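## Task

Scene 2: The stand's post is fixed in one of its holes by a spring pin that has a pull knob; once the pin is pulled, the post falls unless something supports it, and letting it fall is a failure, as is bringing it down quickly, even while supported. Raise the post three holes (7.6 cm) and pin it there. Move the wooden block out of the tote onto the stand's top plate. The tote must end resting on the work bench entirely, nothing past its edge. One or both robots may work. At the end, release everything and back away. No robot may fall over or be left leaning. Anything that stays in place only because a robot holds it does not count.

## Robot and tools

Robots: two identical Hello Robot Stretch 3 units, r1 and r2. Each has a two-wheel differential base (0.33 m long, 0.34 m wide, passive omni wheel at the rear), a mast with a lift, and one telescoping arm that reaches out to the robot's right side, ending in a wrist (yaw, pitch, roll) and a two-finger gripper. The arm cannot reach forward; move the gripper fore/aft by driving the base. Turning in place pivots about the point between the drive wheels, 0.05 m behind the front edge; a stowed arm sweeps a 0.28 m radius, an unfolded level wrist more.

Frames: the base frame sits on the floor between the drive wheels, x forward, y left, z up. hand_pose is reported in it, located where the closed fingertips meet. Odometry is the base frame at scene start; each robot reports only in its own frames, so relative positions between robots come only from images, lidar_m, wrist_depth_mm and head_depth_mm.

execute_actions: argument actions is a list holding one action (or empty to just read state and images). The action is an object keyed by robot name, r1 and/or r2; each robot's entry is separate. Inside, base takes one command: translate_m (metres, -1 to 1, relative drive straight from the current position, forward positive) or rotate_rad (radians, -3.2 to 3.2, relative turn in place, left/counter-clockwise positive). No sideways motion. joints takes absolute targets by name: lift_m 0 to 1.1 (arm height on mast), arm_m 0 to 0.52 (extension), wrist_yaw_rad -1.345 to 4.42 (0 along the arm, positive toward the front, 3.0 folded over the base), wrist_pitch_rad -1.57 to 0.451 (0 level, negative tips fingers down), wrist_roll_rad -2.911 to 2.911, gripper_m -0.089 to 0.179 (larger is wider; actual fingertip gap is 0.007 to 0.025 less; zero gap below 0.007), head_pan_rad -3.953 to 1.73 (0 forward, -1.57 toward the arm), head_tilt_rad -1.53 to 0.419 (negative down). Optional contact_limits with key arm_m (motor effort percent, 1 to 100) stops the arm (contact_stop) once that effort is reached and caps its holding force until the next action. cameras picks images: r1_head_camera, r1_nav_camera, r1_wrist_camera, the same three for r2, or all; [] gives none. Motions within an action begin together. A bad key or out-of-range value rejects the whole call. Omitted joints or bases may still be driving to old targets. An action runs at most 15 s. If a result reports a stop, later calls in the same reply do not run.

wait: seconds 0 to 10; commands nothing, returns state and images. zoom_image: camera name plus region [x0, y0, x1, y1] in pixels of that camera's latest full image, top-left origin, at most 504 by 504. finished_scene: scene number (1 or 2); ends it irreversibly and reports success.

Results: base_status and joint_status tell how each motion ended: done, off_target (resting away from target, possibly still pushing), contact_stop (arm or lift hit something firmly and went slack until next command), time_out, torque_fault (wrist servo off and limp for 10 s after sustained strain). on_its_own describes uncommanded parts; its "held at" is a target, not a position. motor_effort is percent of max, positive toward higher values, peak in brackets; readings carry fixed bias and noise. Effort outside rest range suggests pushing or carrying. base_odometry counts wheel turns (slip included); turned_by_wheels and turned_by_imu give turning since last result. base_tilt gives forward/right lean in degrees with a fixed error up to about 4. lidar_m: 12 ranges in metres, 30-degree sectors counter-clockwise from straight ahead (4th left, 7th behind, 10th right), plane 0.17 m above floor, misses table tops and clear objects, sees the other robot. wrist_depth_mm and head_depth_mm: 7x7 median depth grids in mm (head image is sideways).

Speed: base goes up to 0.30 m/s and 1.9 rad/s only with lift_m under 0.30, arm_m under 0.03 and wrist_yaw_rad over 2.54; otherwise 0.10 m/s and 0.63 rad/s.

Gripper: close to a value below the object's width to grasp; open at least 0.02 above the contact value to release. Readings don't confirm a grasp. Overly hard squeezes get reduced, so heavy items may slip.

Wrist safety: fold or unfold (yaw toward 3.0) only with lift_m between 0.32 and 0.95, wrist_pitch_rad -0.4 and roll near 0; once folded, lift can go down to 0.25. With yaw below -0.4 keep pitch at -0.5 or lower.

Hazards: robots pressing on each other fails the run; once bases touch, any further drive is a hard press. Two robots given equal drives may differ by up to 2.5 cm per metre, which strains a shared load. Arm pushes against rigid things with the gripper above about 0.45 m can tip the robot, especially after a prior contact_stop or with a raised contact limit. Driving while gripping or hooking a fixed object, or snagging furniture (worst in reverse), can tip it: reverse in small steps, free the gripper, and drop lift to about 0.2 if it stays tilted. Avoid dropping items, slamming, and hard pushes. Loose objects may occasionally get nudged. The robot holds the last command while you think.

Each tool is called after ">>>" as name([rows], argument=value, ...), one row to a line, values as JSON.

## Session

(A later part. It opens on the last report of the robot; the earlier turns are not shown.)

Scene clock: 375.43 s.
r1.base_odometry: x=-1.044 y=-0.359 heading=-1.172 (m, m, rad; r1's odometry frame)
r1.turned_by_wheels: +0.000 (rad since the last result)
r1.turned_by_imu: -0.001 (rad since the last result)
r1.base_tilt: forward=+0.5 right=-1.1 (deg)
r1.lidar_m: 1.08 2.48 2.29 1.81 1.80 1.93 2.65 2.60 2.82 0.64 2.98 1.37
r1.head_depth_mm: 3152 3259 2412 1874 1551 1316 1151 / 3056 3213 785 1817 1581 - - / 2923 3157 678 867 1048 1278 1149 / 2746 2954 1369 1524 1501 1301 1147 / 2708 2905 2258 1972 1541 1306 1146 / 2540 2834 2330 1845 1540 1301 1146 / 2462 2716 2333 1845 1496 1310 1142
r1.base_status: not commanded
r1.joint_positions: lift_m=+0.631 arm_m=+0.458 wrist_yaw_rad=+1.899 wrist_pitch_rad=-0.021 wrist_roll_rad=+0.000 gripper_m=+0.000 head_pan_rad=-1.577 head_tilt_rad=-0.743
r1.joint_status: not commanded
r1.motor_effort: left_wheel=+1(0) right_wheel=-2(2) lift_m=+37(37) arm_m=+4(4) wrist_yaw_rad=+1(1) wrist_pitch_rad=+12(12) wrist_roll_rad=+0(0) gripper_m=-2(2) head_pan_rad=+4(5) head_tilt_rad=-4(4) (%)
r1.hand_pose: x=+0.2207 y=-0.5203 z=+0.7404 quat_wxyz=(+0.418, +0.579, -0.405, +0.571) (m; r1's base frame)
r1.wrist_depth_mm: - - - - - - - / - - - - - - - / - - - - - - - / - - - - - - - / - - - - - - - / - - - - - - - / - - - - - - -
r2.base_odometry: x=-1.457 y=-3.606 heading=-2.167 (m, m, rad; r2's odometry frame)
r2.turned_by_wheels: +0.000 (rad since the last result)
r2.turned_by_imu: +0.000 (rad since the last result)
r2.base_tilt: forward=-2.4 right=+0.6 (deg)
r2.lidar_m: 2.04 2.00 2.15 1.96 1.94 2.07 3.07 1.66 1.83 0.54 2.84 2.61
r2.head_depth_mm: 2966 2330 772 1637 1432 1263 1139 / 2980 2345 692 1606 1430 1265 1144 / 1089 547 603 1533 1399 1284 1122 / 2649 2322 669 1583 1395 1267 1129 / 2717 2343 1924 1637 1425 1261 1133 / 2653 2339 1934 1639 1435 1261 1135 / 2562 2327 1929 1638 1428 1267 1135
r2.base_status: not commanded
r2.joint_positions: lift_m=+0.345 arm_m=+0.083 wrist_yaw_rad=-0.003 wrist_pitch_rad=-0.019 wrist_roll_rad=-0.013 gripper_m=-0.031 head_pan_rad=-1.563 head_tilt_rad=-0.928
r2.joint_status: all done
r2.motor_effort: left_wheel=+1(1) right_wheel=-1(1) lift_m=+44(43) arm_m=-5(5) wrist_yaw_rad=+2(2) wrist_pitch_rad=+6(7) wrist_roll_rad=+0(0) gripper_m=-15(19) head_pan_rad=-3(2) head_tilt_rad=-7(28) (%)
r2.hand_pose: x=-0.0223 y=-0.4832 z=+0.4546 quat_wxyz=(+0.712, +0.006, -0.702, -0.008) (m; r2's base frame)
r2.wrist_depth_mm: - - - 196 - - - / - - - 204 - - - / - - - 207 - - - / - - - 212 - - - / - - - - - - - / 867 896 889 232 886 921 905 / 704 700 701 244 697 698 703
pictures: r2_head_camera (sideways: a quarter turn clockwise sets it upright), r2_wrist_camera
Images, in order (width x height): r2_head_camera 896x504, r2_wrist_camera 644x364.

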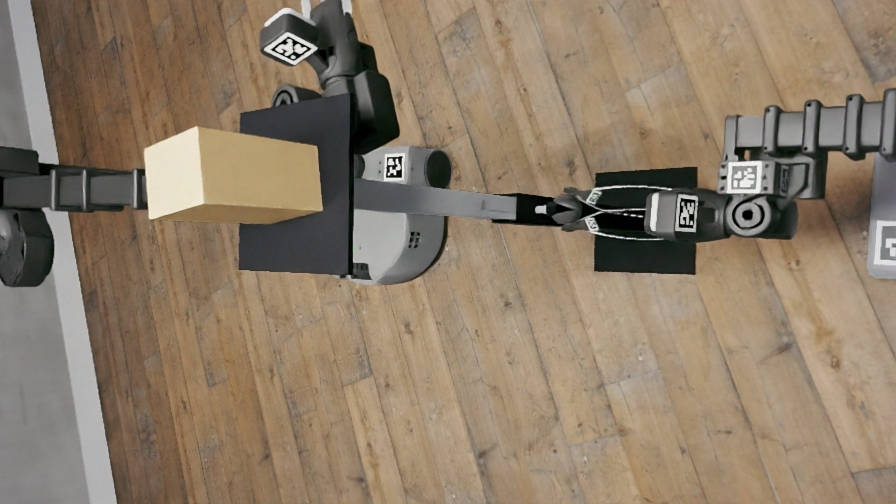

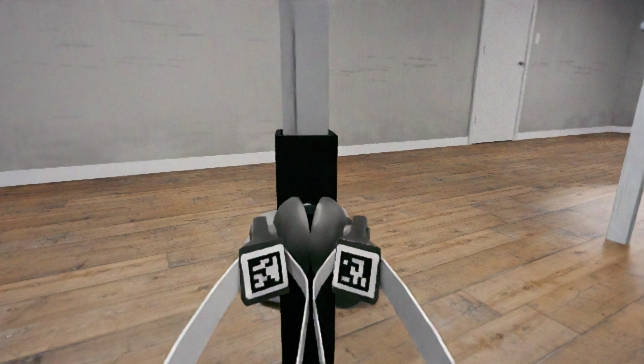

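>>> execute_actions([
  {"r1":{"joints":{"lift_m":0.637}}},
], cameras=["r2_head_camera"])

>>> zoom_image(camera="r2_head_camera", region=[460, 140, 680, 290])

Scene clock: 382.13 s.
r1.base_odometry: x=-1.044 y=-0.359 heading=-1.172 (m, m, rad; r1's odometry frame)
r1.turned_by_wheels: +0.000 (rad since the last result)
r1.turned_by_imu: -0.001 (rad since the last result)
r1.base_tilt: forward=+0.6 right=-1.1 (deg)
r1.lidar_m: 1.07 2.48 2.29 1.81 1.80 1.93 2.64 2.61 2.82 0.64 2.99 1.38
r1.head_depth_mm: 3175 3219 2366 1862 1549 1327 1159 / 3031 3239 784 1804 1583 - - / 2938 3180 679 863 1040 1288 1141 / 2747 3002 1366 1518 1512 1309 1149 / 2655 2895 2250 1956 1543 1312 1150 / 2559 2838 2315 1838 1535 1311 1147 / 2460 2724 2321 1841 1493 1307 1148
r1.base_status: not commanded
r1.joint_positions: lift_m=+0.634 arm_m=+0.458 wrist_yaw_rad=+1.899 wrist_pitch_rad=-0.020 wrist_roll_rad=+0.000 gripper_m=+0.000 head_pan_rad=-1.577 head_tilt_rad=-0.743
r1.joint_status: lift_m contact_stop (moved +0.003 of +0.006)
r1.on_its_own: lift_m is slack since a contact_stop, until your next command for it
r1.motor_effort: left_wheel=-1(0) right_wheel=+1(2) lift_m=+24(53) arm_m=+4(4) wrist_yaw_rad=+1(1) wrist_pitch_rad=+11(12) wrist_roll_rad=+0(0) gripper_m=-1(2) head_pan_rad=+4(5) head_tilt_rad=-4(4) (%)
r1.hand_pose: x=+0.2207 y=-0.5202 z=+0.7435 quat_wxyz=(+0.418, +0.579, -0.405, +0.571) (m; r1's base frame)
r1.wrist_depth_mm: - - - - - - - / - - - - - - - / - - - - - - - / - - - - - - - / - - - - - - - / - - - - - - - / - - - - - - -
r2.base_odometry: x=-1.457 y=-3.606 heading=-2.167 (m, m, rad; r2's odometry frame)
r2.turned_by_wheels: +0.000 (rad since the last result)
r2.turned_by_imu: +0.000 (rad since the last result)
r2.base_tilt: forward=-2.4 right=+0.6 (deg)
r2.lidar_m: 2.03 2.00 2.14 1.96 1.94 2.07 3.08 1.67 1.82 0.54 2.85 2.60
r2.head_depth_mm: 2956 2353 766 1644 1421 1264 1131 / 2915 2328 692 1611 1429 1259 1139 / 1084 546 604 1528 1394 1285 1120 / 2628 2329 664 1579 1406 1264 1136 / 2703 2349 1912 1645 1426 1262 1134 / 2655 2327 1928 1640 1428 1265 1134 / 2566 2332 1943 1640 1436 1260 1136
r2.base_status: not commanded
r2.joint_positions: lift_m=+0.345 arm_m=+0.083 wrist_yaw_rad=-0.003 wrist_pitch_rad=-0.019 wrist_roll_rad=-0.013 gripper_m=-0.031 head_pan_rad=-1.563 head_tilt_rad=-0.928
r2.joint_status: not commanded
r2.motor_effort: left_wheel=+1(1) right_wheel=-1(1) lift_m=+43(43) arm_m=-5(5) wrist_yaw_rad=+2(1) wrist_pitch_rad=+6(6) wrist_roll_rad=+0(0) gripper_m=-15(15) head_pan_rad=-2(2) head_tilt_rad=-6(7) (%)
r2.hand_pose: x=-0.0223 y=-0.4832 z=+0.4546 quat_wxyz=(+0.712, +0.006, -0.702, -0.008) (m; r2's base frame)
r2.wrist_depth_mm: - - - 197 - - - / - - - 205 - - - / - - - 209 - - - / - - - 213 - - - / - - - - - - - / 887 897 890 233 897 901 890 / 732 700 716 243 702 714 709
pictures: r2_head_camera (sideways: a quarter turn clockwise sets it upright)
Images, in order (width x height): r2_head_camera 896x504.

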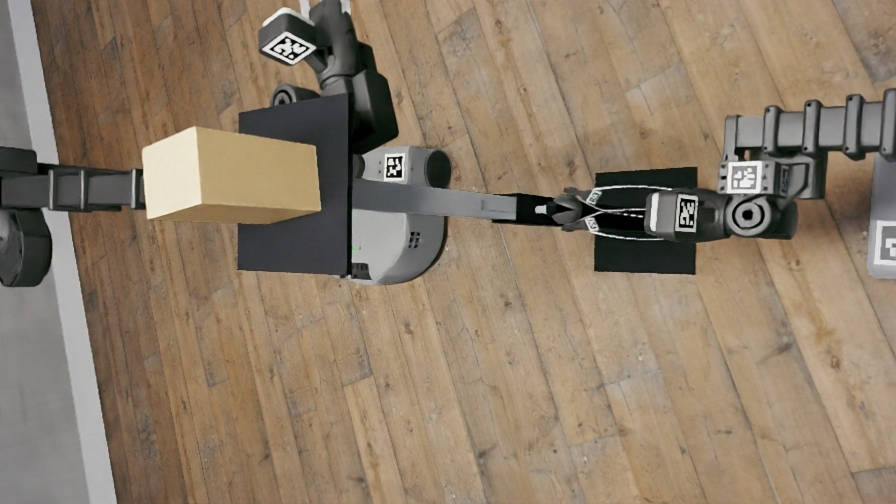

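Region (460, 140, 680, 290) of r2_head_camera's 896x504 image, scaled by 2.291, with more detail than that image has; it fills the top 344 rows of this view, and the rest is white.

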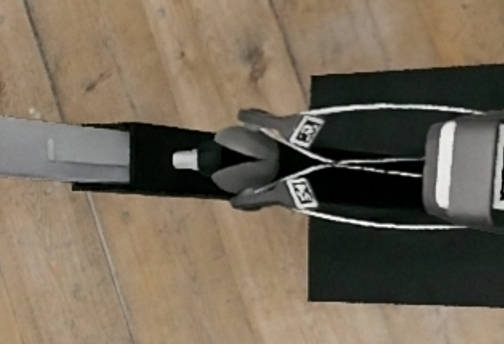

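>>> execute_actions([
  {"r1":{"joints":{"lift_m":0.633}},"r2":{"joints":{"gripper_m":0.05}}},
], cameras=[])

>>> execute_actions([
  {"r2":{"joints":{"arm_m":0.114}}},
], cameras=[])

>>> execute_actions([
  {"r2":{"joints":{"gripper_m":-0.035}}},
], cameras=["r2_head_camera","r2_wrist_camera"])

>>> zoom_image(camera="r2_head_camera", region=[460, 140, 680, 290])

Scene clock: 393.93 s.
r1.base_odometry: x=-1.044 y=-0.359 heading=-1.172 (m, m, rad; r1's odometry frame)
r1.turned_by_wheels: +0.000 (rad since the last result)
r1.turned_by_imu: -0.001 (rad since the last result)
r1.base_tilt: forward=+0.6 right=-1.1 (deg)
r1.lidar_m: 1.07 2.48 2.30 1.81 1.79 1.93 2.65 2.61 2.81 0.64 2.98 1.37
r1.head_depth_mm: 3144 3214 2389 1870 1541 1319 1151 / 3059 3235 785 1813 1583 - - / 2913 3119 681 865 1033 1270 1150 / 2738 2977 1358 1496 1499 1308 1152 / 2681 2898 2262 1984 1533 1313 1147 / 2546 2844 2353 1846 1526 1311 1148 / 2464 2724 2314 1864 1490 1305 1146
r1.base_status: not commanded
r1.joint_positions: lift_m=+0.633 arm_m=+0.458 wrist_yaw_rad=+1.899 wrist_pitch_rad=-0.020 wrist_roll_rad=+0.000 gripper_m=+0.000 head_pan_rad=-1.577 head_tilt_rad=-0.743
r1.joint_status: all done
r1.motor_effort: left_wheel=+0(1) right_wheel=+1(1) lift_m=+20(22) arm_m=+4(4) wrist_yaw_rad=+1(1) wrist_pitch_rad=+11(11) wrist_roll_rad=+0(0) gripper_m=-2(3) head_pan_rad=+4(4) head_tilt_rad=-4(4) (%)
r1.hand_pose: x=+0.2207 y=-0.5202 z=+0.7426 quat_wxyz=(+0.418, +0.579, -0.405, +0.571) (m; r1's base frame)
r1.wrist_depth_mm: - - - - - - - / - - - - - - - / - - - - - - - / - - - - - - - / - - - - - - - / - - - - - - - / - - - - - - -
r2.base_odometry: x=-1.457 y=-3.606 heading=-2.167 (m, m, rad; r2's odometry frame)
r2.turned_by_wheels: +0.000 (rad since the last result)
r2.turned_by_imu: +0.000 (rad since the last result)
r2.base_tilt: forward=-2.4 right=+0.7 (deg)
r2.lidar_m: 2.03 2.00 2.14 1.96 1.94 2.07 3.07 1.67 1.83 0.54 2.84 2.60
r2.head_depth_mm: 2962 2315 767 1646 1432 1260 1135 / 2937 2320 691 1615 1430 1266 1145 / 1090 547 602 1541 1394 1285 1118 / 2651 2329 666 1576 1398 1263 1139 / 2697 2337 1919 1635 1426 1271 1133 / 2652 2323 1921 1634 1428 1260 1134 / 2571 2331 1930 1639 1424 1267 1131
r2.base_status: not commanded
r2.joint_positions: lift_m=+0.345 arm_m=+0.082 wrist_yaw_rad=-0.003 wrist_pitch_rad=-0.019 wrist_roll_rad=-0.013 gripper_m=+0.050 head_pan_rad=-1.563 head_tilt_rad=-0.928
r2.joint_status: all done
r2.motor_effort: left_wheel=+1(1) right_wheel=-1(1) lift_m=+43(43) arm_m=-4(5) wrist_yaw_rad=+2(2) wrist_pitch_rad=+6(6) wrist_roll_rad=+0(0) gripper_m=-1(81) head_pan_rad=-2(2) head_tilt_rad=-7(8) (%)
r2.hand_pose: x=-0.0222 y=-0.4831 z=+0.4546 quat_wxyz=(+0.712, +0.006, -0.702, -0.008) (m; r2's base frame)
r2.wrist_depth_mm: - - - 197 - - - / - - - 204 - - - / - - - 210 - - - / - - - 213 - - - / - - - 220 - - - / 894 895 820 233 850 889 903 / 707 706 704 243 704 706 702
pictures: none
No camera images: the call's "cameras" was empty. Leave "cameras" out to get every camera's image.

Scene clock: 395.17 s.
r1.base_odometry: x=-1.044 y=-0.359 heading=-1.172 (m, m, rad; r1's odometry frame)
r1.turned_by_wheels: +0.000 (rad since the last result)
r1.turned_by_imu: +0.000 (rad since the last result)
r1.base_tilt: forward=+0.6 right=-1.1 (deg)
r1.lidar_m: 1.08 2.49 2.30 1.81 1.80 1.93 2.65 2.61 2.81 0.64 2.98 1.37
r1.head_depth_mm: 3166 3217 2386 1875 1544 1323 1152 / 3084 3222 783 1811 1583 - - / 2926 3140 680 865 1040 1282 1146 / 2753 2977 1371 1521 1500 1303 1148 / 2658 2896 2258 1969 1548 1319 1145 / 2575 2839 2348 1857 1535 1302 1144 / 2477 2741 2353 1864 1493 1305 1144
r1.base_status: not commanded
r1.joint_positions: lift_m=+0.633 arm_m=+0.458 wrist_yaw_rad=+1.899 wrist_pitch_rad=-0.020 wrist_roll_rad=+0.000 gripper_m=+0.000 head_pan_rad=-1.577 head_tilt_rad=-0.743
r1.joint_status: not commanded
r1.motor_effort: left_wheel=+0(1) right_wheel=+1(1) lift_m=+21(20) arm_m=+4(3) wrist_yaw_rad=+1(1) wrist_pitch_rad=+12(11) wrist_roll_rad=+0(0) gripper_m=-2(2) head_pan_rad=+4(5) head_tilt_rad=-4(4) (%)
r1.hand_pose: x=+0.2207 y=-0.5202 z=+0.7426 quat_wxyz=(+0.418, +0.579, -0.405, +0.571) (m; r1's base frame)
r1.wrist_depth_mm: - - - - - - - / - - - - - - - / - - - - - - - / - - - - - - - / - - - - - - - / - - - - - - - / - - - - - - -
r2.base_odometry: x=-1.457 y=-3.606 heading=-2.167 (m, m, rad; r2's odometry frame)
r2.turned_by_wheels: +0.000 (rad since the last result)
r2.turned_by_imu: +0.000 (rad since the last result)
r2.base_tilt: forward=-2.4 right=+0.5 (deg)
r2.lidar_m: 2.03 2.00 2.14 1.97 1.95 2.07 3.09 1.66 1.82 0.54 2.85 2.60
r2.head_depth_mm: 2996 2343 768 1649 1428 1267 1135 / 2933 2325 691 1602 1421 1285 1143 / 1089 547 602 1529 1401 1312 1134 / 2659 2351 667 1571 1401 1264 1151 / 2737 2345 1926 1641 1431 1264 1133 / 2666 2349 1929 1634 1422 1273 1135 / 2592 2337 1919 1628 1421 1261 1137
r2.base_status: not commanded
r2.joint_positions: lift_m=+0.345 arm_m=+0.114 wrist_yaw_rad=-0.003 wrist_pitch_rad=-0.019 wrist_roll_rad=-0.013 gripper_m=+0.050 head_pan_rad=-1.563 head_tilt_rad=-0.928
r2.joint_status: all done
r2.motor_effort: left_wheel=+1(1) right_wheel=-1(1) lift_m=+43(43) arm_m=+4(8) wrist_yaw_rad=+2(2) wrist_pitch_rad=+6(5) wrist_roll_rad=+0(0) gripper_m=-1(0) head_pan_rad=-3(2) head_tilt_rad=-7(7) (%)
r2.hand_pose: x=-0.0222 y=-0.5143 z=+0.4546 quat_wxyz=(+0.712, +0.006, -0.702, -0.008) (m; r2's base frame)
r2.wrist_depth_mm: - - - 168 - - - / - - - 174 - - - / - - - 180 - - - / - - - 181 - - - / - - - 184 - - - / 880 905 805 198 881 884 890 / 699 698 698 207 706 700 707
pictures: none
No camera images: the call's "cameras" was empty. Leave "cameras" out to get every camera's image.

Scene clock: 396.50 s.
r1.base_odometry: x=-1.044 y=-0.359 heading=-1.172 (m, m, rad; r1's odometry frame)
r1.turned_by_wheels: +0.000 (rad since the last result)
r1.turned_by_imu: +0.000 (rad since the last result)
r1.base_tilt: forward=+0.5 right=-1.2 (deg)
r1.lidar_m: 1.07 2.49 2.29 1.81 1.80 1.93 2.65 2.61 2.81 0.64 2.98 1.37
r1.head_depth_mm: 3130 3191 2395 1869 1551 1317 1156 / 3088 3200 782 1809 1592 - - / 2994 3134 681 862 1031 1275 1145 / 2753 2990 1364 1522 1503 1301 1149 / 2682 2924 2248 1956 1537 1313 1144 / 2572 2854 2306 1860 1536 1316 1145 / 2503 2753 2332 1850 1505 1304 1149
r1.base_status: not commanded
r1.joint_positions: lift_m=+0.633 arm_m=+0.458 wrist_yaw_rad=+1.899 wrist_pitch_rad=-0.020 wrist_roll_rad=+0.000 gripper_m=+0.000 head_pan_rad=-1.577 head_tilt_rad=-0.743
r1.joint_status: not commanded
r1.motor_effort: left_wheel=+0(1) right_wheel=+1(1) lift_m=+21(20) arm_m=+3(4) wrist_yaw_rad=+1(1) wrist_pitch_rad=+12(12) wrist_roll_rad=+0(0) gripper_m=-2(2) head_pan_rad=+4(5) head_tilt_rad=-4(4) (%)
r1.hand_pose: x=+0.2207 y=-0.5202 z=+0.7426 quat_wxyz=(+0.418, +0.579, -0.405, +0.571) (m; r1's base frame)
r1.wrist_depth_mm: - - - - - - - / - - - - - - - / - - - - - - - / - - - - - - - / - - - - - - - / - - - - - - - / - - - - - - -
r2.base_odometry: x=-1.457 y=-3.606 heading=-2.167 (m, m, rad; r2's odometry frame)
r2.turned_by_wheels: +0.000 (rad since the last result)
r2.turned_by_imu: +0.000 (rad since the last result)
r2.base_tilt: forward=-2.4 right=+0.6 (deg)
r2.lidar_m: 2.03 2.00 2.14 1.97 1.94 2.06 3.09 1.66 1.83 0.54 2.85 2.60
r2.head_depth_mm: 2976 2333 767 1638 1423 1269 1137 / 2959 2344 693 1600 1424 1284 1144 / 1094 546 603 1527 1404 1311 1138 / 2649 2352 666 1582 1401 1258 1149 / 2717 2327 1927 1643 1424 1269 1134 / 2643 2343 1920 1646 1431 1266 1131 / 2577 2328 1922 1643 1418 1260 1133
r2.base_status: not commanded
r2.joint_positions: lift_m=+0.345 arm_m=+0.114 wrist_yaw_rad=+0.000 wrist_pitch_rad=-0.019 wrist_roll_rad=-0.013 gripper_m=-0.034 head_pan_rad=-1.563 head_tilt_rad=-0.928
r2.joint_status: all done
r2.motor_effort: left_wheel=+1(1) right_wheel=+0(1) lift_m=+43(43) arm_m=+4(4) wrist_yaw_rad=+0(2) wrist_pitch_rad=+6(6) wrist_roll_rad=+0(0) gripper_m=-23(96) head_pan_rad=-2(2) head_tilt_rad=-7(8) (%)
r2.hand_pose: x=-0.0214 y=-0.5143 z=+0.4547 quat_wxyz=(+0.712, +0.007, -0.702, -0.007) (m; r2's base frame)
r2.wrist_depth_mm: - - - 168 - - - / - - - 175 - - - / - - - 180 - - - / - - - 181 - - - / - - - 171 - - - / 878 904 860 199 892 885 880 / 693 712 700 207 710 713 713
pictures: r2_head_camera (sideways: a quarter turn clockwise sets it upright), r2_wrist_camera
Images, in order (width x height): r2_head_camera 896x504, r2_wrist_camera 644x364.

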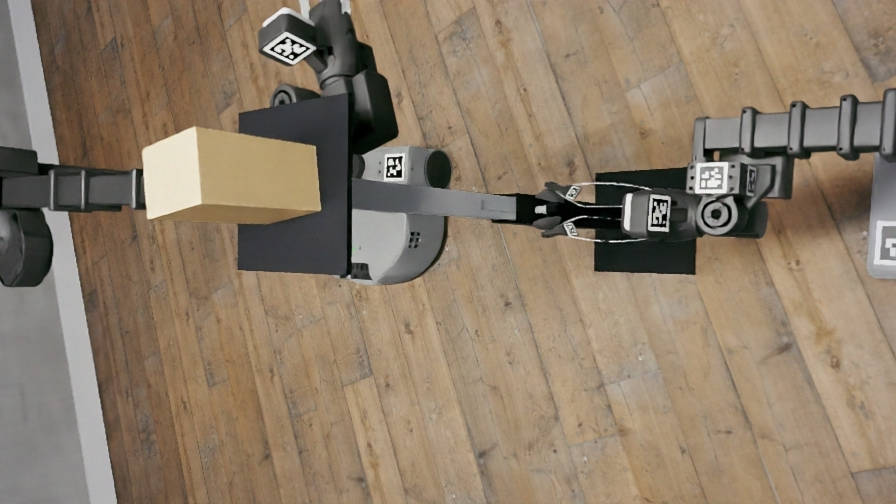

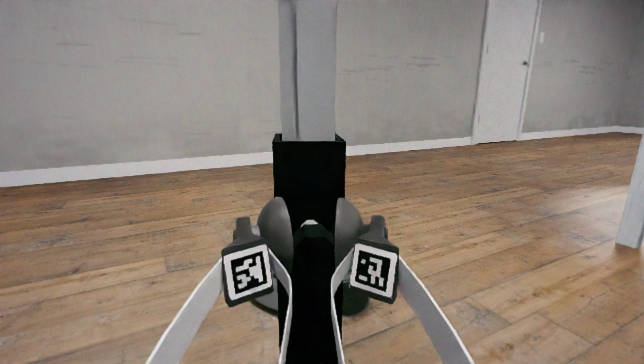

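Region (460, 140, 680, 290) of r2_head_camera's 896x504 image, scaled by 2.291, with more detail than that image has; it fills the top 344 rows of this view, and the rest is white.

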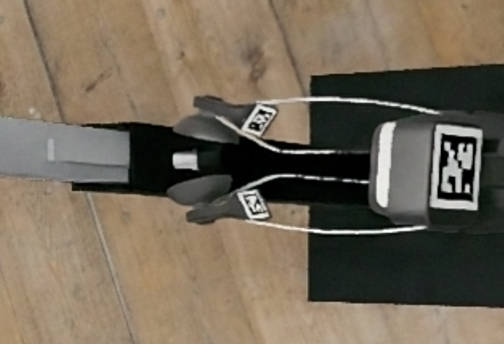

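>>> execute_actions([
  {"r2":{"joints":{"arm_m":0.098,"gripper_m":-0.04}}},
], cameras=["r2_head_camera","r2_wrist_camera"])

>>> zoom_image(camera="r2_head_camera", region=[460, 140, 680, 290])

Scene clock: 403.37 s.
r1.base_odometry: x=-1.044 y=-0.359 heading=-1.172 (m, m, rad; r1's odometry frame)
r1.turned_by_wheels: +0.000 (rad since the last result)
r1.turned_by_imu: -0.001 (rad since the last result)
r1.base_tilt: forward=+0.6 right=-1.2 (deg)
r1.lidar_m: 1.07 2.48 2.29 1.81 1.79 1.93 2.64 2.61 2.82 0.64 2.98 1.37
r1.head_depth_mm: 3169 3218 2359 1884 1544 1317 1155 / 3096 3236 784 1829 1575 - - / 2930 3108 680 860 1034 1267 1150 / 2739 2964 1373 1525 1499 1306 1144 / 2665 2888 2239 1981 1537 1305 1140 / 2586 2764 2336 1852 1547 1313 1142 / 2470 2748 2339 1843 1495 1299 1146
r1.base_status: not commanded
r1.joint_positions: lift_m=+0.633 arm_m=+0.458 wrist_yaw_rad=+1.899 wrist_pitch_rad=-0.020 wrist_roll_rad=+0.000 gripper_m=+0.000 head_pan_rad=-1.577 head_tilt_rad=-0.743
r1.joint_status: not commanded
r1.motor_effort: left_wheel=-1(0) right_wheel=+1(1) lift_m=+20(21) arm_m=+4(4) wrist_yaw_rad=+1(1) wrist_pitch_rad=+11(11) wrist_roll_rad=+0(0) gripper_m=-2(3) head_pan_rad=+5(3) head_tilt_rad=-4(4) (%)
r1.hand_pose: x=+0.2207 y=-0.5202 z=+0.7426 quat_wxyz=(+0.418, +0.579, -0.405, +0.571) (m; r1's base frame)
r1.wrist_depth_mm: - - - - - - - / - - - - - - - / - - - - - - - / - - - - - - - / - - - - - - - / - - - - - - - / - - - - - - -
r2.base_odometry: x=-1.457 y=-3.606 heading=-2.167 (m, m, rad; r2's odometry frame)
r2.turned_by_wheels: +0.000 (rad since the last result)
r2.turned_by_imu: +0.000 (rad since the last result)
r2.base_tilt: forward=-2.4 right=+0.6 (deg)
r2.lidar_m: 2.03 2.01 2.15 1.96 1.95 2.07 3.08 1.66 1.83 0.54 2.85 2.60
r2.head_depth_mm: 2959 2324 771 1647 1423 1267 1136 / 2945 2339 693 1599 1427 1282 1150 / 1084 546 603 1524 1404 1301 1138 / 2640 2321 665 1570 1413 1259 1151 / 2727 2321 1919 1637 1424 1270 1136 / 2651 2321 1924 1645 1427 1260 1137 / 2600 2311 1934 1641 1431 1265 1132
r2.base_status: not commanded
r2.joint_positions: lift_m=+0.345 arm_m=+0.099 wrist_yaw_rad=-0.003 wrist_pitch_rad=-0.013 wrist_roll_rad=-0.013 gripper_m=-0.036 head_pan_rad=-1.563 head_tilt_rad=-0.929
r2.joint_status: all done
r2.motor_effort: left_wheel=+0(1) right_wheel=+0(1) lift_m=+43(43) arm_m=-6(10) wrist_yaw_rad=+2(3) wrist_pitch_rad=+4(6) wrist_roll_rad=+0(0) gripper_m=-17(65) head_pan_rad=-2(2) head_tilt_rad=-7(7) (%)
r2.hand_pose: x=-0.0222 y=-0.4995 z=+0.4563 quat_wxyz=(+0.712, +0.004, -0.702, -0.006) (m; r2's base frame)
r2.wrist_depth_mm: - - - 183 - - - / - - - 189 - - - / - - - 194 - - - / - - - 196 - - - / - - - 177 - - - / 908 915 889 214 904 904 921 / 706 715 709 224 724 728 707
pictures: r2_head_camera (sideways: a quarter turn clockwise sets it upright), r2_wrist_camera
Images, in order (width x height): r2_head_camera 896x504, r2_wrist_camera 644x364.

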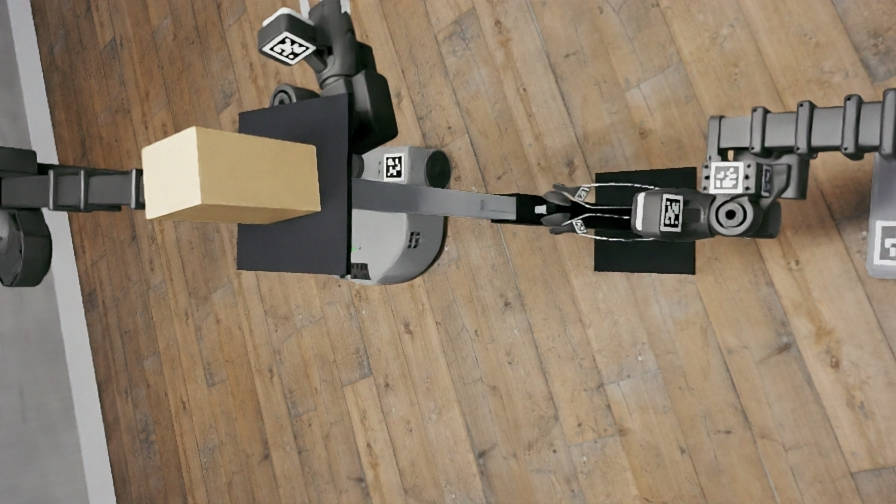

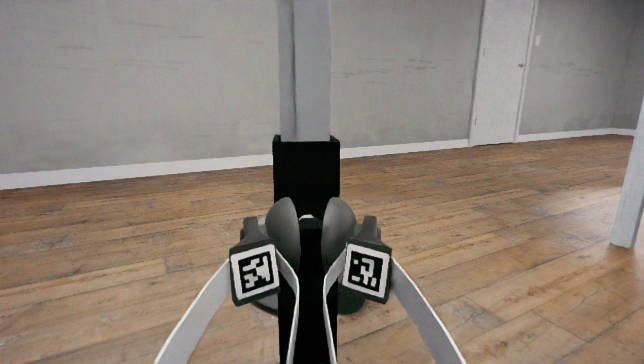

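Region (460, 140, 680, 290) of r2_head_camera's 896x504 image, scaled by 2.291, with more detail than that image has; it fills the top 344 rows of this view, and the rest is white.

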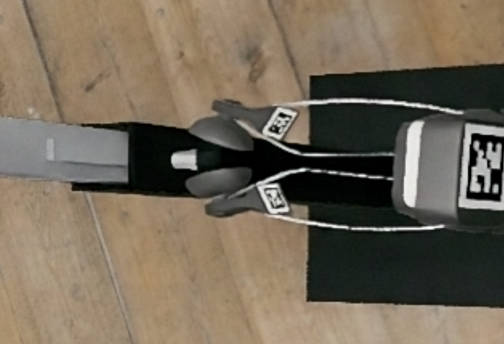

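Knob following now, ~10 mm out. Pull a bit more.

>>> execute_actions([
  {"r2":{"joints":{"arm_m":0.092,"gripper_m":-0.042}}},
], cameras=["r2_head_camera"])

>>> zoom_image(camera="r2_head_camera", region=[500, 160, 620, 260])

>>> execute_actions([
  {"r1":{"joints":{"lift_m":0.64}}},
], cameras=[])

Scene clock: 417.50 s.
r1.base_odometry: x=-1.044 y=-0.359 heading=-1.172 (m, m, rad; r1's odometry frame)
r1.turned_by_wheels: +0.000 (rad since the last result)
r1.turned_by_imu: -0.001 (rad since the last result)
r1.base_tilt: forward=+0.5 right=-1.1 (deg)
r1.lidar_m: 1.08 2.48 2.28 1.82 1.80 1.93 2.65 2.61 2.81 0.64 2.98 1.38
r1.head_depth_mm: 3166 3199 2388 1882 1546 1322 1153 / 3027 3215 782 1832 1581 - - / 2889 3125 678 867 1034 1277 1149 / 2749 2975 1371 1525 1491 1305 1146 / 2681 2853 2270 1973 1531 1315 1149 / 2557 2819 2352 1857 1535 1315 1145 / 2483 2726 2330 1847 1493 1307 1141
r1.base_status: not commanded
r1.joint_positions: lift_m=+0.633 arm_m=+0.458 wrist_yaw_rad=+1.899 wrist_pitch_rad=-0.020 wrist_roll_rad=+0.000 gripper_m=+0.000 head_pan_rad=-1.577 head_tilt_rad=-0.743
r1.joint_status: not commanded
r1.motor_effort: left_wheel=+0(1) right_wheel=+1(1) lift_m=+21(19) arm_m=+4(4) wrist_yaw_rad=+1(1) wrist_pitch_rad=+11(12) wrist_roll_rad=+0(0) gripper_m=-2(1) head_pan_rad=+5(4) head_tilt_rad=-4(4) (%)
r1.hand_pose: x=+0.2207 y=-0.5202 z=+0.7426 quat_wxyz=(+0.418, +0.579, -0.405, +0.571) (m; r1's base frame)
r1.wrist_depth_mm: - - - - - - - / - - - - - - - / - - - - - - - / - - - - - - - / - - - - - - - / - - - - - - - / - - - - - - -
r2.base_odometry: x=-1.457 y=-3.606 heading=-2.167 (m, m, rad; r2's odometry frame)
r2.turned_by_wheels: +0.000 (rad since the last result)
r2.turned_by_imu: +0.000 (rad since the last result)
r2.base_tilt: forward=-2.4 right=+0.5 (deg)
r2.lidar_m: 2.03 2.00 2.15 1.96 1.94 2.06 3.09 1.67 1.83 0.54 2.84 2.61
r2.head_depth_mm: 2953 2352 769 1639 1430 1262 1137 / 2968 2355 691 1610 1427 1286 1153 / 1086 547 602 1533 1406 1297 1114 / 2638 2324 667 1577 1403 1257 1142 / 2710 2322 1922 1635 1426 1262 1138 / 2662 2331 1926 1642 1427 1261 1133 / 2576 2327 1924 1638 1435 1264 1141
r2.base_status: not commanded
r2.joint_positions: lift_m=+0.345 arm_m=+0.093 wrist_yaw_rad=-0.003 wrist_pitch_rad=-0.012 wrist_roll_rad=-0.013 gripper_m=-0.041 head_pan_rad=-1.563 head_tilt_rad=-0.929
r2.joint_status: all done
r2.motor_effort: left_wheel=+1(1) right_wheel=+0(0) lift_m=+42(43) arm_m=-5(5) wrist_yaw_rad=+1(2) wrist_pitch_rad=+4(5) wrist_roll_rad=+0(0) gripper_m=-20(53) head_pan_rad=-3(2) head_tilt_rad=-6(7) (%)
r2.hand_pose: x=-0.0222 y=-0.4934 z=+0.4564 quat_wxyz=(+0.712, +0.004, -0.702, -0.006) (m; r2's base frame)
r2.wrist_depth_mm: - - - 188 - - - / - - - 195 - - - / - - - 201 - - - / - - - 202 - - - / - - - - - - - / 909 904 914 220 913 923 908 / 707 705 732 231 702 718 704
pictures: r2_head_camera (sideways: a quarter turn clockwise sets it upright)
Images, in order (width x height): r2_head_camera 896x504.

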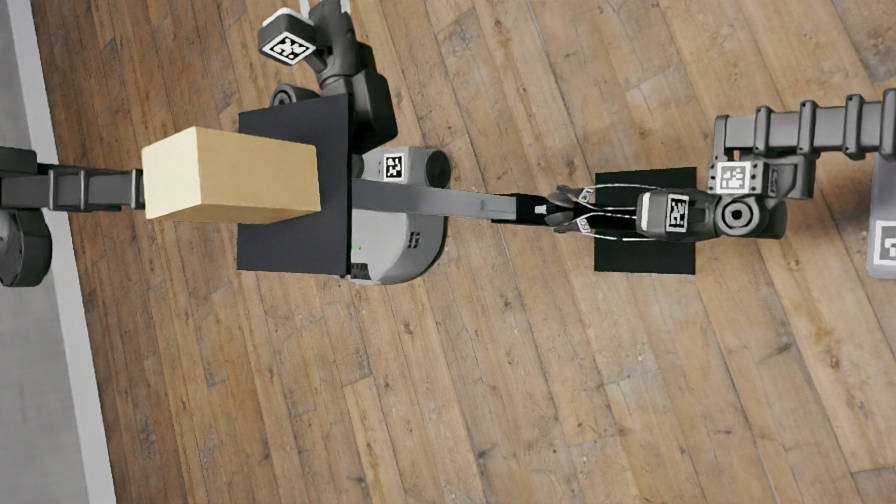

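Region (500, 160, 620, 260) of r2_head_camera's 896x504 image, scaled by 4.200, with more detail than that image has.

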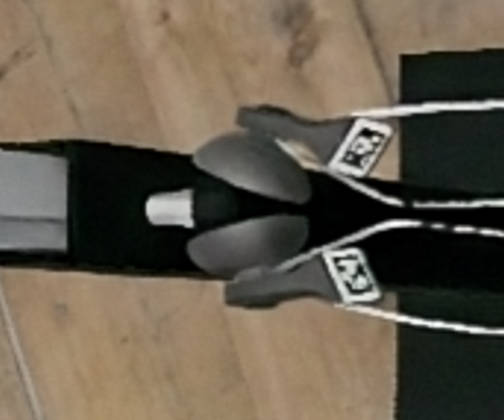

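Scene clock: 418.23 s.
r1.base_odometry: x=-1.044 y=-0.359 heading=-1.172 (m, m, rad; r1's odometry frame)
r1.turned_by_wheels: +0.000 (rad since the last result)
r1.turned_by_imu: +0.000 (rad since the last result)
r1.base_tilt: forward=+0.5 right=-1.1 (deg)
r1.lidar_m: 1.07 2.48 2.29 1.81 1.80 1.94 2.65 2.61 2.81 0.64 2.98 1.37
r1.head_depth_mm: 3171 3236 2360 1869 1548 1320 1151 / 3067 3224 784 1830 1579 - - / 2929 3143 680 866 1040 1277 1141 / 2750 2961 1368 1521 1502 1296 1142 / 2668 2908 2262 1994 1540 1315 1141 / 2556 2818 2344 1853 1539 1307 1141 / 2461 2744 2339 1851 1484 1307 1141
r1.base_status: not commanded
r1.joint_positions: lift_m=+0.634 arm_m=+0.458 wrist_yaw_rad=+1.899 wrist_pitch_rad=-0.020 wrist_roll_rad=+0.000 gripper_m=+0.000 head_pan_rad=-1.577 head_tilt_rad=-0.743
r1.joint_status: lift_m contact_stop (moved +0.001 of +0.007)
r1.on_its_own: lift_m is slack since a contact_stop, until your next command for it (your +0.640 is given up)
r1.motor_effort: left_wheel=-1(2) right_wheel=+2(2) lift_m=+24(54) arm_m=+4(4) wrist_yaw_rad=+1(1) wrist_pitch_rad=+11(12) wrist_roll_rad=+0(0) gripper_m=-2(2) head_pan_rad=+6(5) head_tilt_rad=-4(4) (%)
r1.hand_pose: x=+0.2207 y=-0.5202 z=+0.7435 quat_wxyz=(+0.418, +0.579, -0.405, +0.571) (m; r1's base frame)
r1.wrist_depth_mm: - - - - - - - / - - - - - - - / - - - - - - - / - - - - - - - / - - - - - - - / - - - - - - - / - - - - - - -
r2.base_odometry: x=-1.457 y=-3.606 heading=-2.167 (m, m, rad; r2's odometry frame)
r2.turned_by_wheels: +0.000 (rad since the last result)
r2.turned_by_imu: +0.000 (rad since the last result)
r2.base_tilt: forward=-2.4 right=+0.4 (deg)
r2.lidar_m: 2.04 2.00 2.14 1.97 1.94 2.07 3.07 1.66 1.83 0.54 2.85 2.60
r2.head_depth_mm: 2950 2333 767 1651 1425 1259 1139 / 2898 2338 692 1604 1417 1284 1156 / 1084 547 603 1541 1399 1294 1117 / 2663 2345 665 1570 1402 1265 1146 / 2697 2325 1926 1648 1424 1262 1133 / 2646 2332 1909 1636 1424 1264 1137 / 2571 2326 1922 1644 1428 1261 1133
r2.base_status: not commanded
r2.joint_positions: lift_m=+0.345 arm_m=+0.093 wrist_yaw_rad=-0.003 wrist_pitch_rad=-0.012 wrist_roll_rad=-0.013 gripper_m=-0.041 head_pan_rad=-1.563 head_tilt_rad=-0.929
r2.joint_status: not commanded
r2.motor_effort: left_wheel=+1(0) right_wheel=+0(0) lift_m=+42(43) arm_m=-5(5) wrist_yaw_rad=+2(2) wrist_pitch_rad=+4(4) wrist_roll_rad=+0(0) gripper_m=-21(21) head_pan_rad=-2(2) head_tilt_rad=-7(6) (%)
r2.hand_pose: x=-0.0222 y=-0.4934 z=+0.4564 quat_wxyz=(+0.712, +0.004, -0.702, -0.006) (m; r2's base frame)
r2.wrist_depth_mm: - - - 186 - - - / - - - 194 - - - / - - - 201 - - - / - - - 203 - - - / - - - - - - - / 901 913 904 220 910 915 908 / 713 722 704 229 737 718 720
pictures: none
No camera images: the call's "cameras" was empty. Leave "cameras" out to get every camera's image.

>>> execute_actions([
  {"r1":{"joints":{"lift_m":0.6325}},"r2":{"joints":{"gripper_m":0.045}}},
], cameras=[])

>>> execute_actions([
  {"r2":{"joints":{"arm_m":0.109}}},
], cameras=[])

>>> execute_actions([
  {"r2":{"joints":{"gripper_m":-0.08}}},
], cameras=[])

>>> execute_actions([
  {"r2":{"joints":{"arm_m":0.092,"gripper_m":-0.089}}},
], cameras=["r2_head_camera"])

>>> zoom_image(camera="r2_head_camera", region=[500, 160, 620, 260])

>>> execute_actions([
  {"r1":{"joints":{"lift_m":0.697}},"r2":{"joints":{"gripper_m":-0.085}}},
], cameras=["r2_head_camera"])

Scene clock: 469.10 s.
r1.base_odometry: x=-1.044 y=-0.359 heading=-1.172 (m, m, rad; r1's odometry frame)
r1.turned_by_wheels: +0.000 (rad since the last result)
r1.turned_by_imu: -0.001 (rad since the last result)
r1.base_tilt: forward=+0.6 right=-1.1 (deg)
r1.lidar_m: 1.07 2.48 2.29 1.82 1.80 1.93 2.65 2.61 2.81 0.64 2.98 1.37
r1.head_depth_mm: 3182 3235 2372 1877 1550 1310 1150 / 3067 3237 783 1809 1587 - - / 2916 3134 680 869 1041 1278 1151 / 2753 2974 1360 1522 1513 1305 1147 / 2667 2927 2248 1994 1532 1316 1142 / 2598 2829 2342 1852 1536 1316 1142 / 2475 2751 2350 1856 1485 1311 1141
r1.base_status: not commanded
r1.joint_positions: lift_m=+0.633 arm_m=+0.458 wrist_yaw_rad=+1.899 wrist_pitch_rad=-0.020 wrist_roll_rad=+0.000 gripper_m=+0.000 head_pan_rad=-1.577 head_tilt_rad=-0.743
r1.joint_status: all done
r1.motor_effort: left_wheel=-1(1) right_wheel=+1(2) lift_m=+21(23) arm_m=+4(4) wrist_yaw_rad=+1(1) wrist_pitch_rad=+12(11) wrist_roll_rad=+0(0) gripper_m=-2(3) head_pan_rad=+5(5) head_tilt_rad=-3(4) (%)
r1.hand_pose: x=+0.2207 y=-0.5202 z=+0.7421 quat_wxyz=(+0.418, +0.579, -0.405, +0.571) (m; r1's base frame)
r1.wrist_depth_mm: - - - - - - - / - - - - - - - / - - - - - - - / - - - - - - - / - - - - - - - / - - - - - - - / - - - - - - -
r2.base_odometry: x=-1.457 y=-3.606 heading=-2.167 (m, m, rad; r2's odometry frame)
r2.turned_by_wheels: +0.000 (rad since the last result)
r2.turned_by_imu: +0.000 (rad since the last result)
r2.base_tilt: forward=-2.3 right=+0.6 (deg)
r2.lidar_m: 2.03 2.00 2.14 1.96 1.95 2.07 3.08 1.66 1.83 0.54 2.84 2.60
r2.head_depth_mm: 2966 2344 769 1644 1432 1264 1137 / 2921 2342 692 1610 1425 1291 1156 / 1084 546 602 1531 1393 1285 1120 / 2658 2342 666 1576 1392 1261 1144 / 2724 2323 1938 1649 1419 1265 1132 / 2647 2326 1926 1631 1418 1259 1134 / 2557 2333 1921 1629 1418 1263 1135
r2.base_status: not commanded
r2.joint_positions: lift_m=+0.345 arm_m=+0.092 wrist_yaw_rad=-0.003 wrist_pitch_rad=-0.016 wrist_roll_rad=-0.013 gripper_m=+0.045 head_pan_rad=-1.563 head_tilt_rad=-0.929
r2.joint_status: all done
r2.motor_effort: left_wheel=+1(1) right_wheel=-1(1) lift_m=+42(43) arm_m=-4(5) wrist_yaw_rad=+2(2) wrist_pitch_rad=+5(5) wrist_roll_rad=+0(0) gripper_m=-1(80) head_pan_rad=-2(2) head_tilt_rad=-7(7) (%)
r2.hand_pose: x=-0.0222 y=-0.4932 z=+0.4554 quat_wxyz=(+0.712, +0.005, -0.702, -0.007) (m; r2's base frame)
r2.wrist_depth_mm: - - - 189 - - - / - - - 197 - - - / - - - 199 - - - / - - - 202 - - - / - - - 205 - - - / 909 887 839 220 875 894 918 / 708 699 714 231 707 722 717
pictures: none
No camera images: the call's "cameras" was empty. Leave "cameras" out to get every camera's image.

Scene clock: 470.07 s.
r1.base_odometry: x=-1.044 y=-0.359 heading=-1.172 (m, m, rad; r1's odometry frame)
r1.turned_by_wheels: +0.000 (rad since the last result)
r1.turned_by_imu: +0.000 (rad since the last result)
r1.base_tilt: forward=+0.5 right=-1.2 (deg)
r1.lidar_m: 1.07 2.49 2.29 1.81 1.80 1.93 2.64 2.61 2.81 0.64 2.98 1.38
r1.head_depth_mm: 3171 3250 2357 1893 1552 1322 1151 / 3052 3203 782 1818 1581 - - / 2913 3116 680 868 1040 1273 1140 / 2718 2991 1363 1518 1504 1301 1147 / 2679 2908 2272 1958 1538 1315 1153 / 2608 2823 2336 1860 1540 1313 1143 / 2451 2749 2351 1860 1504 1303 1140
r1.base_status: not commanded
r1.joint_positions: lift_m=+0.633 arm_m=+0.458 wrist_yaw_rad=+1.899 wrist_pitch_rad=-0.020 wrist_roll_rad=+0.000 gripper_m=+0.000 head_pan_rad=-1.577 head_tilt_rad=-0.743
r1.joint_status: not commanded
r1.motor_effort: left_wheel=+0(1) right_wheel=+1(1) lift_m=+21(20) arm_m=+4(4) wrist_yaw_rad=+1(1) wrist_pitch_rad=+11(11) wrist_roll_rad=+0(0) gripper_m=-2(2) head_pan_rad=+5(5) head_tilt_rad=-4(4) (%)
r1.hand_pose: x=+0.2207 y=-0.5202 z=+0.7421 quat_wxyz=(+0.418, +0.579, -0.405, +0.571) (m; r1's base frame)
r1.wrist_depth_mm: - - - - - - - / - - - - - - - / - - - - - - - / - - - - - - - / - - - - - - - / - - - - - - - / - - - - - - -
r2.base_odometry: x=-1.457 y=-3.606 heading=-2.167 (m, m, rad; r2's odometry frame)
r2.turned_by_wheels: +0.000 (rad since the last result)
r2.turned_by_imu: +0.000 (rad since the last result)
r2.base_tilt: forward=-2.4 right=+0.6 (deg)
r2.lidar_m: 2.03 2.00 2.15 1.96 1.94 2.07 3.08 1.66 1.83 0.54 2.84 2.60
r2.head_depth_mm: 2967 2343 771 1639 1424 1270 1131 / 2930 2361 691 1602 1432 1284 1142 / 1087 545 602 1531 1397 1306 1136 / 2645 2333 666 1567 1399 1265 1148 / 2704 2345 1922 1636 1429 1259 1133 / 2639 2319 1923 1633 1426 1264 1133 / 2595 2340 1911 1651 1428 1263 1134
r2.base_status: not commanded
r2.joint_positions: lift_m=+0.345 arm_m=+0.109 wrist_yaw_rad=-0.003 wrist_pitch_rad=-0.016 wrist_roll_rad=-0.013 gripper_m=+0.045 head_pan_rad=-1.563 head_tilt_rad=-0.929
r2.joint_status: all done
r2.motor_effort: left_wheel=+1(1) right_wheel=-1(1) lift_m=+43(43) arm_m=+4(4) wrist_yaw_rad=+1(2) wrist_pitch_rad=+5(5) wrist_roll_rad=+0(0) gripper_m=-1(1) head_pan_rad=-2(3) head_tilt_rad=-7(7) (%)
r2.hand_pose: x=-0.0222 y=-0.5094 z=+0.4553 quat_wxyz=(+0.712, +0.005, -0.702, -0.007) (m; r2's base frame)
r2.wrist_depth_mm: - - - 174 - - - / - - - 180 - - - / - - - 186 - - - / - - - 186 - - - / - - - 189 - - - / 903 919 818 202 857 906 920 / 697 714 716 213 717 711 719
pictures: none
No camera images: the call's "cameras" was empty. Leave "cameras" out to get every camera's image.

Scene clock: 471.80 s.
r1.base_odometry: x=-1.044 y=-0.359 heading=-1.172 (m, m, rad; r1's odometry frame)
r1.turned_by_wheels: +0.000 (rad since the last result)
r1.turned_by_imu: +0.000 (rad since the last result)
r1.base_tilt: forward=+0.5 right=-1.2 (deg)
r1.lidar_m: 1.07 2.49 2.30 1.82 1.80 1.93 2.65 2.61 2.81 0.64 2.98 1.38
r1.head_depth_mm: 3161 3228 2385 1865 1546 1317 1152 / 3112 3180 785 1821 1586 - - / 2943 3153 677 866 1035 1285 1144 / 2735 2983 1365 1531 1507 1303 1152 / 2662 2895 2230 1988 1537 1315 1144 / 2557 2837 2334 1865 1520 1322 1141 / 2449 2739 2306 1842 1496 1308 1137
r1.base_status: not commanded
r1.joint_positions: lift_m=+0.633 arm_m=+0.458 wrist_yaw_rad=+1.899 wrist_pitch_rad=-0.020 wrist_roll_rad=+0.000 gripper_m=+0.000 head_pan_rad=-1.577 head_tilt_rad=-0.743
r1.joint_status: not commanded
r1.motor_effort: left_wheel=+0(1) right_wheel=+1(1) lift_m=+20(20) arm_m=+4(3) wrist_yaw_rad=+1(1) wrist_pitch_rad=+11(11) wrist_roll_rad=+0(0) gripper_m=-2(2) head_pan_rad=+6(5) head_tilt_rad=-3(3) (%)
r1.hand_pose: x=+0.2207 y=-0.5202 z=+0.7421 quat_wxyz=(+0.418, +0.579, -0.405, +0.571) (m; r1's base frame)
r1.wrist_depth_mm: - - - - - - - / - - - - - - - / - - - - - - - / - - - - - - - / - - - - - - - / - - - - - - - / - - - - - - -
r2.base_odometry: x=-1.457 y=-3.606 heading=-2.167 (m, m, rad; r2's odometry frame)
r2.turned_by_wheels: +0.000 (rad since the last result)
r2.turned_by_imu: +0.000 (rad since the last result)
r2.base_tilt: forward=-2.4 right=+0.7 (deg)
r2.lidar_m: 2.03 2.01 2.15 1.96 1.94 2.07 3.08 1.66 1.83 0.54 2.85 2.60
r2.head_depth_mm: 2959 2340 768 1642 1427 1266 1135 / 2916 2343 691 1611 1424 1280 1144 / 1087 547 602 1533 1407 1300 1140 / 2660 2342 666 1562 1427 1262 1144 / 2723 2331 1913 1640 1426 1262 1134 / 2632 2335 1924 1635 1424 1263 1136 / 2599 2327 1918 1644 1423 1266 1132
r2.base_status: not commanded
r2.joint_positions: lift_m=+0.345 arm_m=+0.109 wrist_yaw_rad=-0.003 wrist_pitch_rad=-0.014 wrist_roll_rad=-0.013 gripper_m=-0.078 head_pan_rad=-1.563 head_tilt_rad=-0.929
r2.joint_status: all done
r2.motor_effort: left_wheel=+0(1) right_wheel=+0(1) lift_m=+43(43) arm_m=+0(4) wrist_yaw_rad=+2(2) wrist_pitch_rad=+4(5) wrist_roll_rad=+0(0) gripper_m=-36(100) head_pan_rad=-2(2) head_tilt_rad=-8(6) (%)
r2.hand_pose: x=-0.0223 y=-0.5099 z=+0.4561 quat_wxyz=(+0.712, +0.004, -0.702, -0.006) (m; r2's base frame)
r2.wrist_depth_mm: - - - 173 - - - / - - - 178 - - - / - - - 183 - - - / - - - 185 - - - / - - - 164 - - - / 911 922 865 202 909 908 903 / 707 711 725 211 711 718 708
pictures: none
No camera images: the call's "cameras" was empty. Leave "cameras" out to get every camera's image.

Scene clock: 472.77 s.
r1.base_odometry: x=-1.044 y=-0.359 heading=-1.172 (m, m, rad; r1's odometry frame)
r1.turned_by_wheels: +0.000 (rad since the last result)
r1.turned_by_imu: +0.000 (rad since the last result)
r1.base_tilt: forward=+0.5 right=-1.2 (deg)
r1.lidar_m: 1.07 2.48 2.29 1.81 1.80 1.93 2.64 2.61 2.81 0.64 2.99 1.37
r1.head_depth_mm: 3150 3243 2365 1875 1546 1316 1151 / 3070 3250 783 1806 1591 - - / 2885 3141 680 870 1032 1282 1147 / 2771 2961 1371 1526 1500 1310 1145 / 2678 2931 2268 1990 1539 1307 1136 / 2588 2815 2307 1859 1533 1316 1142 / 2495 2777 2356 1856 1502 1305 1147
r1.base_status: not commanded
r1.joint_positions: lift_m=+0.633 arm_m=+0.458 wrist_yaw_rad=+1.899 wrist_pitch_rad=-0.020 wrist_roll_rad=+0.000 gripper_m=+0.000 head_pan_rad=-1.577 head_tilt_rad=-0.743
r1.joint_status: not commanded
r1.motor_effort: left_wheel=-1(0) right_wheel=+1(1) lift_m=+20(21) arm_m=+4(3) wrist_yaw_rad=+1(1) wrist_pitch_rad=+11(11) wrist_roll_rad=+0(0) gripper_m=-2(2) head_pan_rad=+5(5) head_tilt_rad=-4(4) (%)
r1.hand_pose: x=+0.2207 y=-0.5202 z=+0.7421 quat_wxyz=(+0.418, +0.579, -0.405, +0.571) (m; r1's base frame)
r1.wrist_depth_mm: - - - - - - - / - - - - - - - / - - - - - - - / - - - - - - - / - - - - - - - / - - - - - - - / - - - - - - -
r2.base_odometry: x=-1.457 y=-3.606 heading=-2.167 (m, m, rad; r2's odometry frame)
r2.turned_by_wheels: +0.000 (rad since the last result)
r2.turned_by_imu: +0.000 (rad since the last result)
r2.base_tilt: forward=-2.4 right=+0.4 (deg)
r2.lidar_m: 2.03 2.00 2.14 1.97 1.94 2.07 3.07 1.67 1.82 0.54 2.85 2.60
r2.head_depth_mm: 2971 2325 770 1633 1430 1261 1134 / 2920 2337 694 1606 1426 1281 1153 / 1091 546 605 1536 1403 1300 1118 / 2646 2336 667 1578 1400 1264 1142 / 2724 2340 1935 1644 1427 1259 1134 / 2651 2325 1922 1642 1429 1266 1127 / 2579 2337 1928 1634 1426 1261 1137
r2.base_status: not commanded
r2.joint_positions: lift_m=+0.345 arm_m=+0.092 wrist_yaw_rad=-0.003 wrist_pitch_rad=-0.005 wrist_roll_rad=-0.013 gripper_m=-0.084 head_pan_rad=-1.563 head_tilt_rad=-0.929
r2.joint_status: gripper_m off_target (ended at -0.084, target -0.089); the others done
r2.motor_effort: left_wheel=+0(1) right_wheel=+0(1) lift_m=+42(42) arm_m=-3(11) wrist_yaw_rad=+2(3) wrist_pitch_rad=+2(4) wrist_roll_rad=+0(1) gripper_m=-25(86) head_pan_rad=-2(2) head_tilt_rad=-6(6) (%)
r2.hand_pose: x=-0.0223 y=-0.4934 z=+0.4583 quat_wxyz=(+0.712, +0.001, -0.702, -0.003) (m; r2's base frame)
r2.wrist_depth_mm: - - - 190 - - - / - - - 197 - - - / - - - 201 - - - / - - - 202 - - - / - - - - - - - / 941 920 889 221 912 929 917 / 712 708 708 230 730 739 708
pictures: r2_head_camera (sideways: a quarter turn clockwise sets it upright)
Images, in order (width x height): r2_head_camera 896x504.

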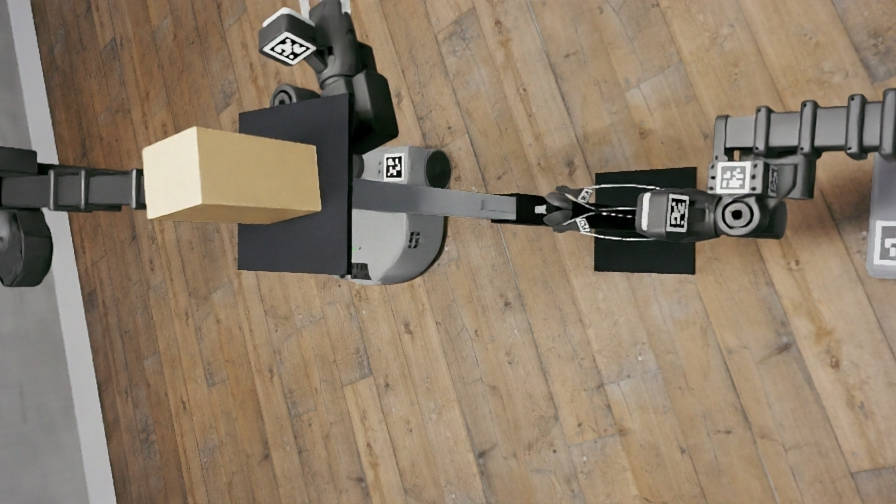

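Region (500, 160, 620, 260) of r2_head_camera's 896x504 image, scaled by 4.200, with more detail than that image has.

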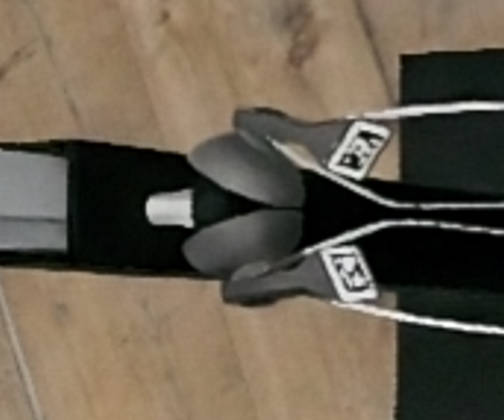

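Scene clock: 473.50 s.
r1.base_odometry: x=-1.044 y=-0.359 heading=-1.172 (m, m, rad; r1's odometry frame)
r1.turned_by_wheels: +0.000 (rad since the last result)
r1.turned_by_imu: +0.000 (rad since the last result)
r1.base_tilt: forward=+0.5 right=-1.1 (deg)
r1.lidar_m: 1.08 2.49 2.29 1.82 1.79 1.92 2.64 2.61 2.81 0.64 2.99 1.37
r1.head_depth_mm: 3141 3226 2391 1871 1561 1317 1146 / 3067 3195 780 1825 1578 - - / 2943 3147 681 864 1037 1279 1146 / 2716 3015 1362 1510 1517 1301 1149 / 2650 2918 2261 1979 1543 1307 1147 / 2594 2775 2326 1853 1529 1319 1142 / 2466 2740 2348 1858 1497 1311 1144
r1.base_status: not commanded
r1.joint_positions: lift_m=+0.634 arm_m=+0.458 wrist_yaw_rad=+1.899 wrist_pitch_rad=-0.019 wrist_roll_rad=+0.000 gripper_m=+0.000 head_pan_rad=-1.577 head_tilt_rad=-0.743
r1.joint_status: lift_m contact_stop (moved +0.001 of +0.064)
r1.on_its_own: lift_m is slack since a contact_stop, until your next command for it (your +0.697 is given up)
r1.motor_effort: left_wheel=-1(2) right_wheel=+2(2) lift_m=+25(54) arm_m=+3(3) wrist_yaw_rad=+1(1) wrist_pitch_rad=+11(11) wrist_roll_rad=+0(0) gripper_m=-2(2) head_pan_rad=+5(4) head_tilt_rad=-3(4) (%)
r1.hand_pose: x=+0.2207 y=-0.5202 z=+0.7437 quat_wxyz=(+0.418, +0.579, -0.406, +0.571) (m; r1's base frame)
r1.wrist_depth_mm: - - - - - - - / - - - - - - - / - - - - - - - / - - - - - - - / - - - - - - - / - - - - - - - / - - - - - - -
r2.base_odometry: x=-1.457 y=-3.606 heading=-2.167 (m, m, rad; r2's odometry frame)
r2.turned_by_wheels: +0.000 (rad since the last result)
r2.turned_by_imu: +0.000 (rad since the last result)
r2.base_tilt: forward=-2.4 right=+0.6 (deg)
r2.lidar_m: 2.03 2.00 2.15 1.97 1.94 2.07 3.08 1.67 1.83 0.54 2.85 2.60
r2.head_depth_mm: 2952 2325 767 1637 1428 1269 1133 / 2945 2349 693 1612 1425 1281 1154 / 1083 547 603 1529 1404 1290 1120 / 2635 2342 666 1570 1403 1259 1143 / 2708 2336 1911 1642 1431 1264 1133 / 2656 2340 1923 1640 1435 1267 1132 / 2572 2334 1929 1637 1422 1262 1133
r2.base_status: not commanded
r2.joint_positions: lift_m=+0.345 arm_m=+0.092 wrist_yaw_rad=-0.003 wrist_pitch_rad=-0.005 wrist_roll_rad=-0.013 gripper_m=-0.081 head_pan_rad=-1.563 head_tilt_rad=-0.929
r2.joint_status: all done
r2.motor_effort: left_wheel=+1(1) right_wheel=+0(0) lift_m=+42(41) arm_m=-3(3) wrist_yaw_rad=+1(1) wrist_pitch_rad=+1(2) wrist_roll_rad=+0(0) gripper_m=-14(34) head_pan_rad=-3(2) head_tilt_rad=-7(7) (%)
r2.hand_pose: x=-0.0223 y=-0.4934 z=+0.4583 quat_wxyz=(+0.712, +0.001, -0.702, -0.003) (m; r2's base frame)
r2.wrist_depth_mm: - - - 189 - - - / - - - 196 - - - / - - - 201 - - - / - - - 201 - - - / - - - - - - - / 911 920 905 219 948 940 931 / 723 716 716 230 730 715 716
pictures: r2_head_camera (sideways: a quarter turn clockwise sets it upright)
Images, in order (width x height): r2_head_camera 896x504.

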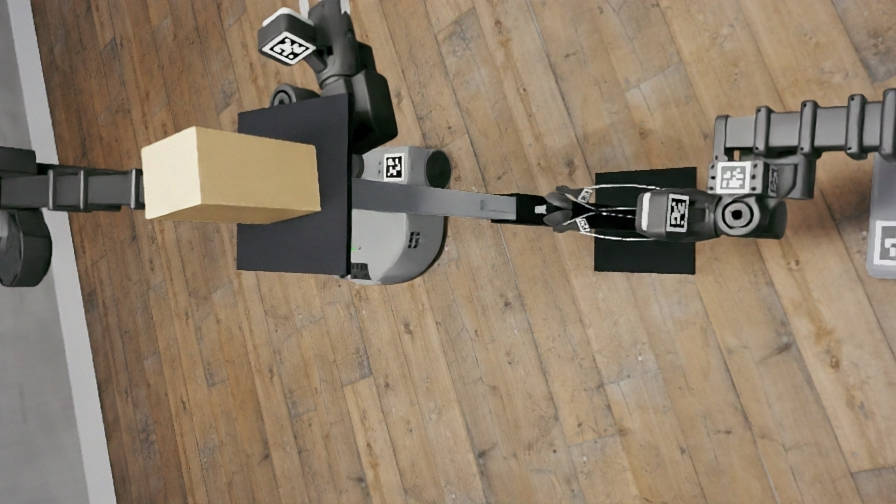

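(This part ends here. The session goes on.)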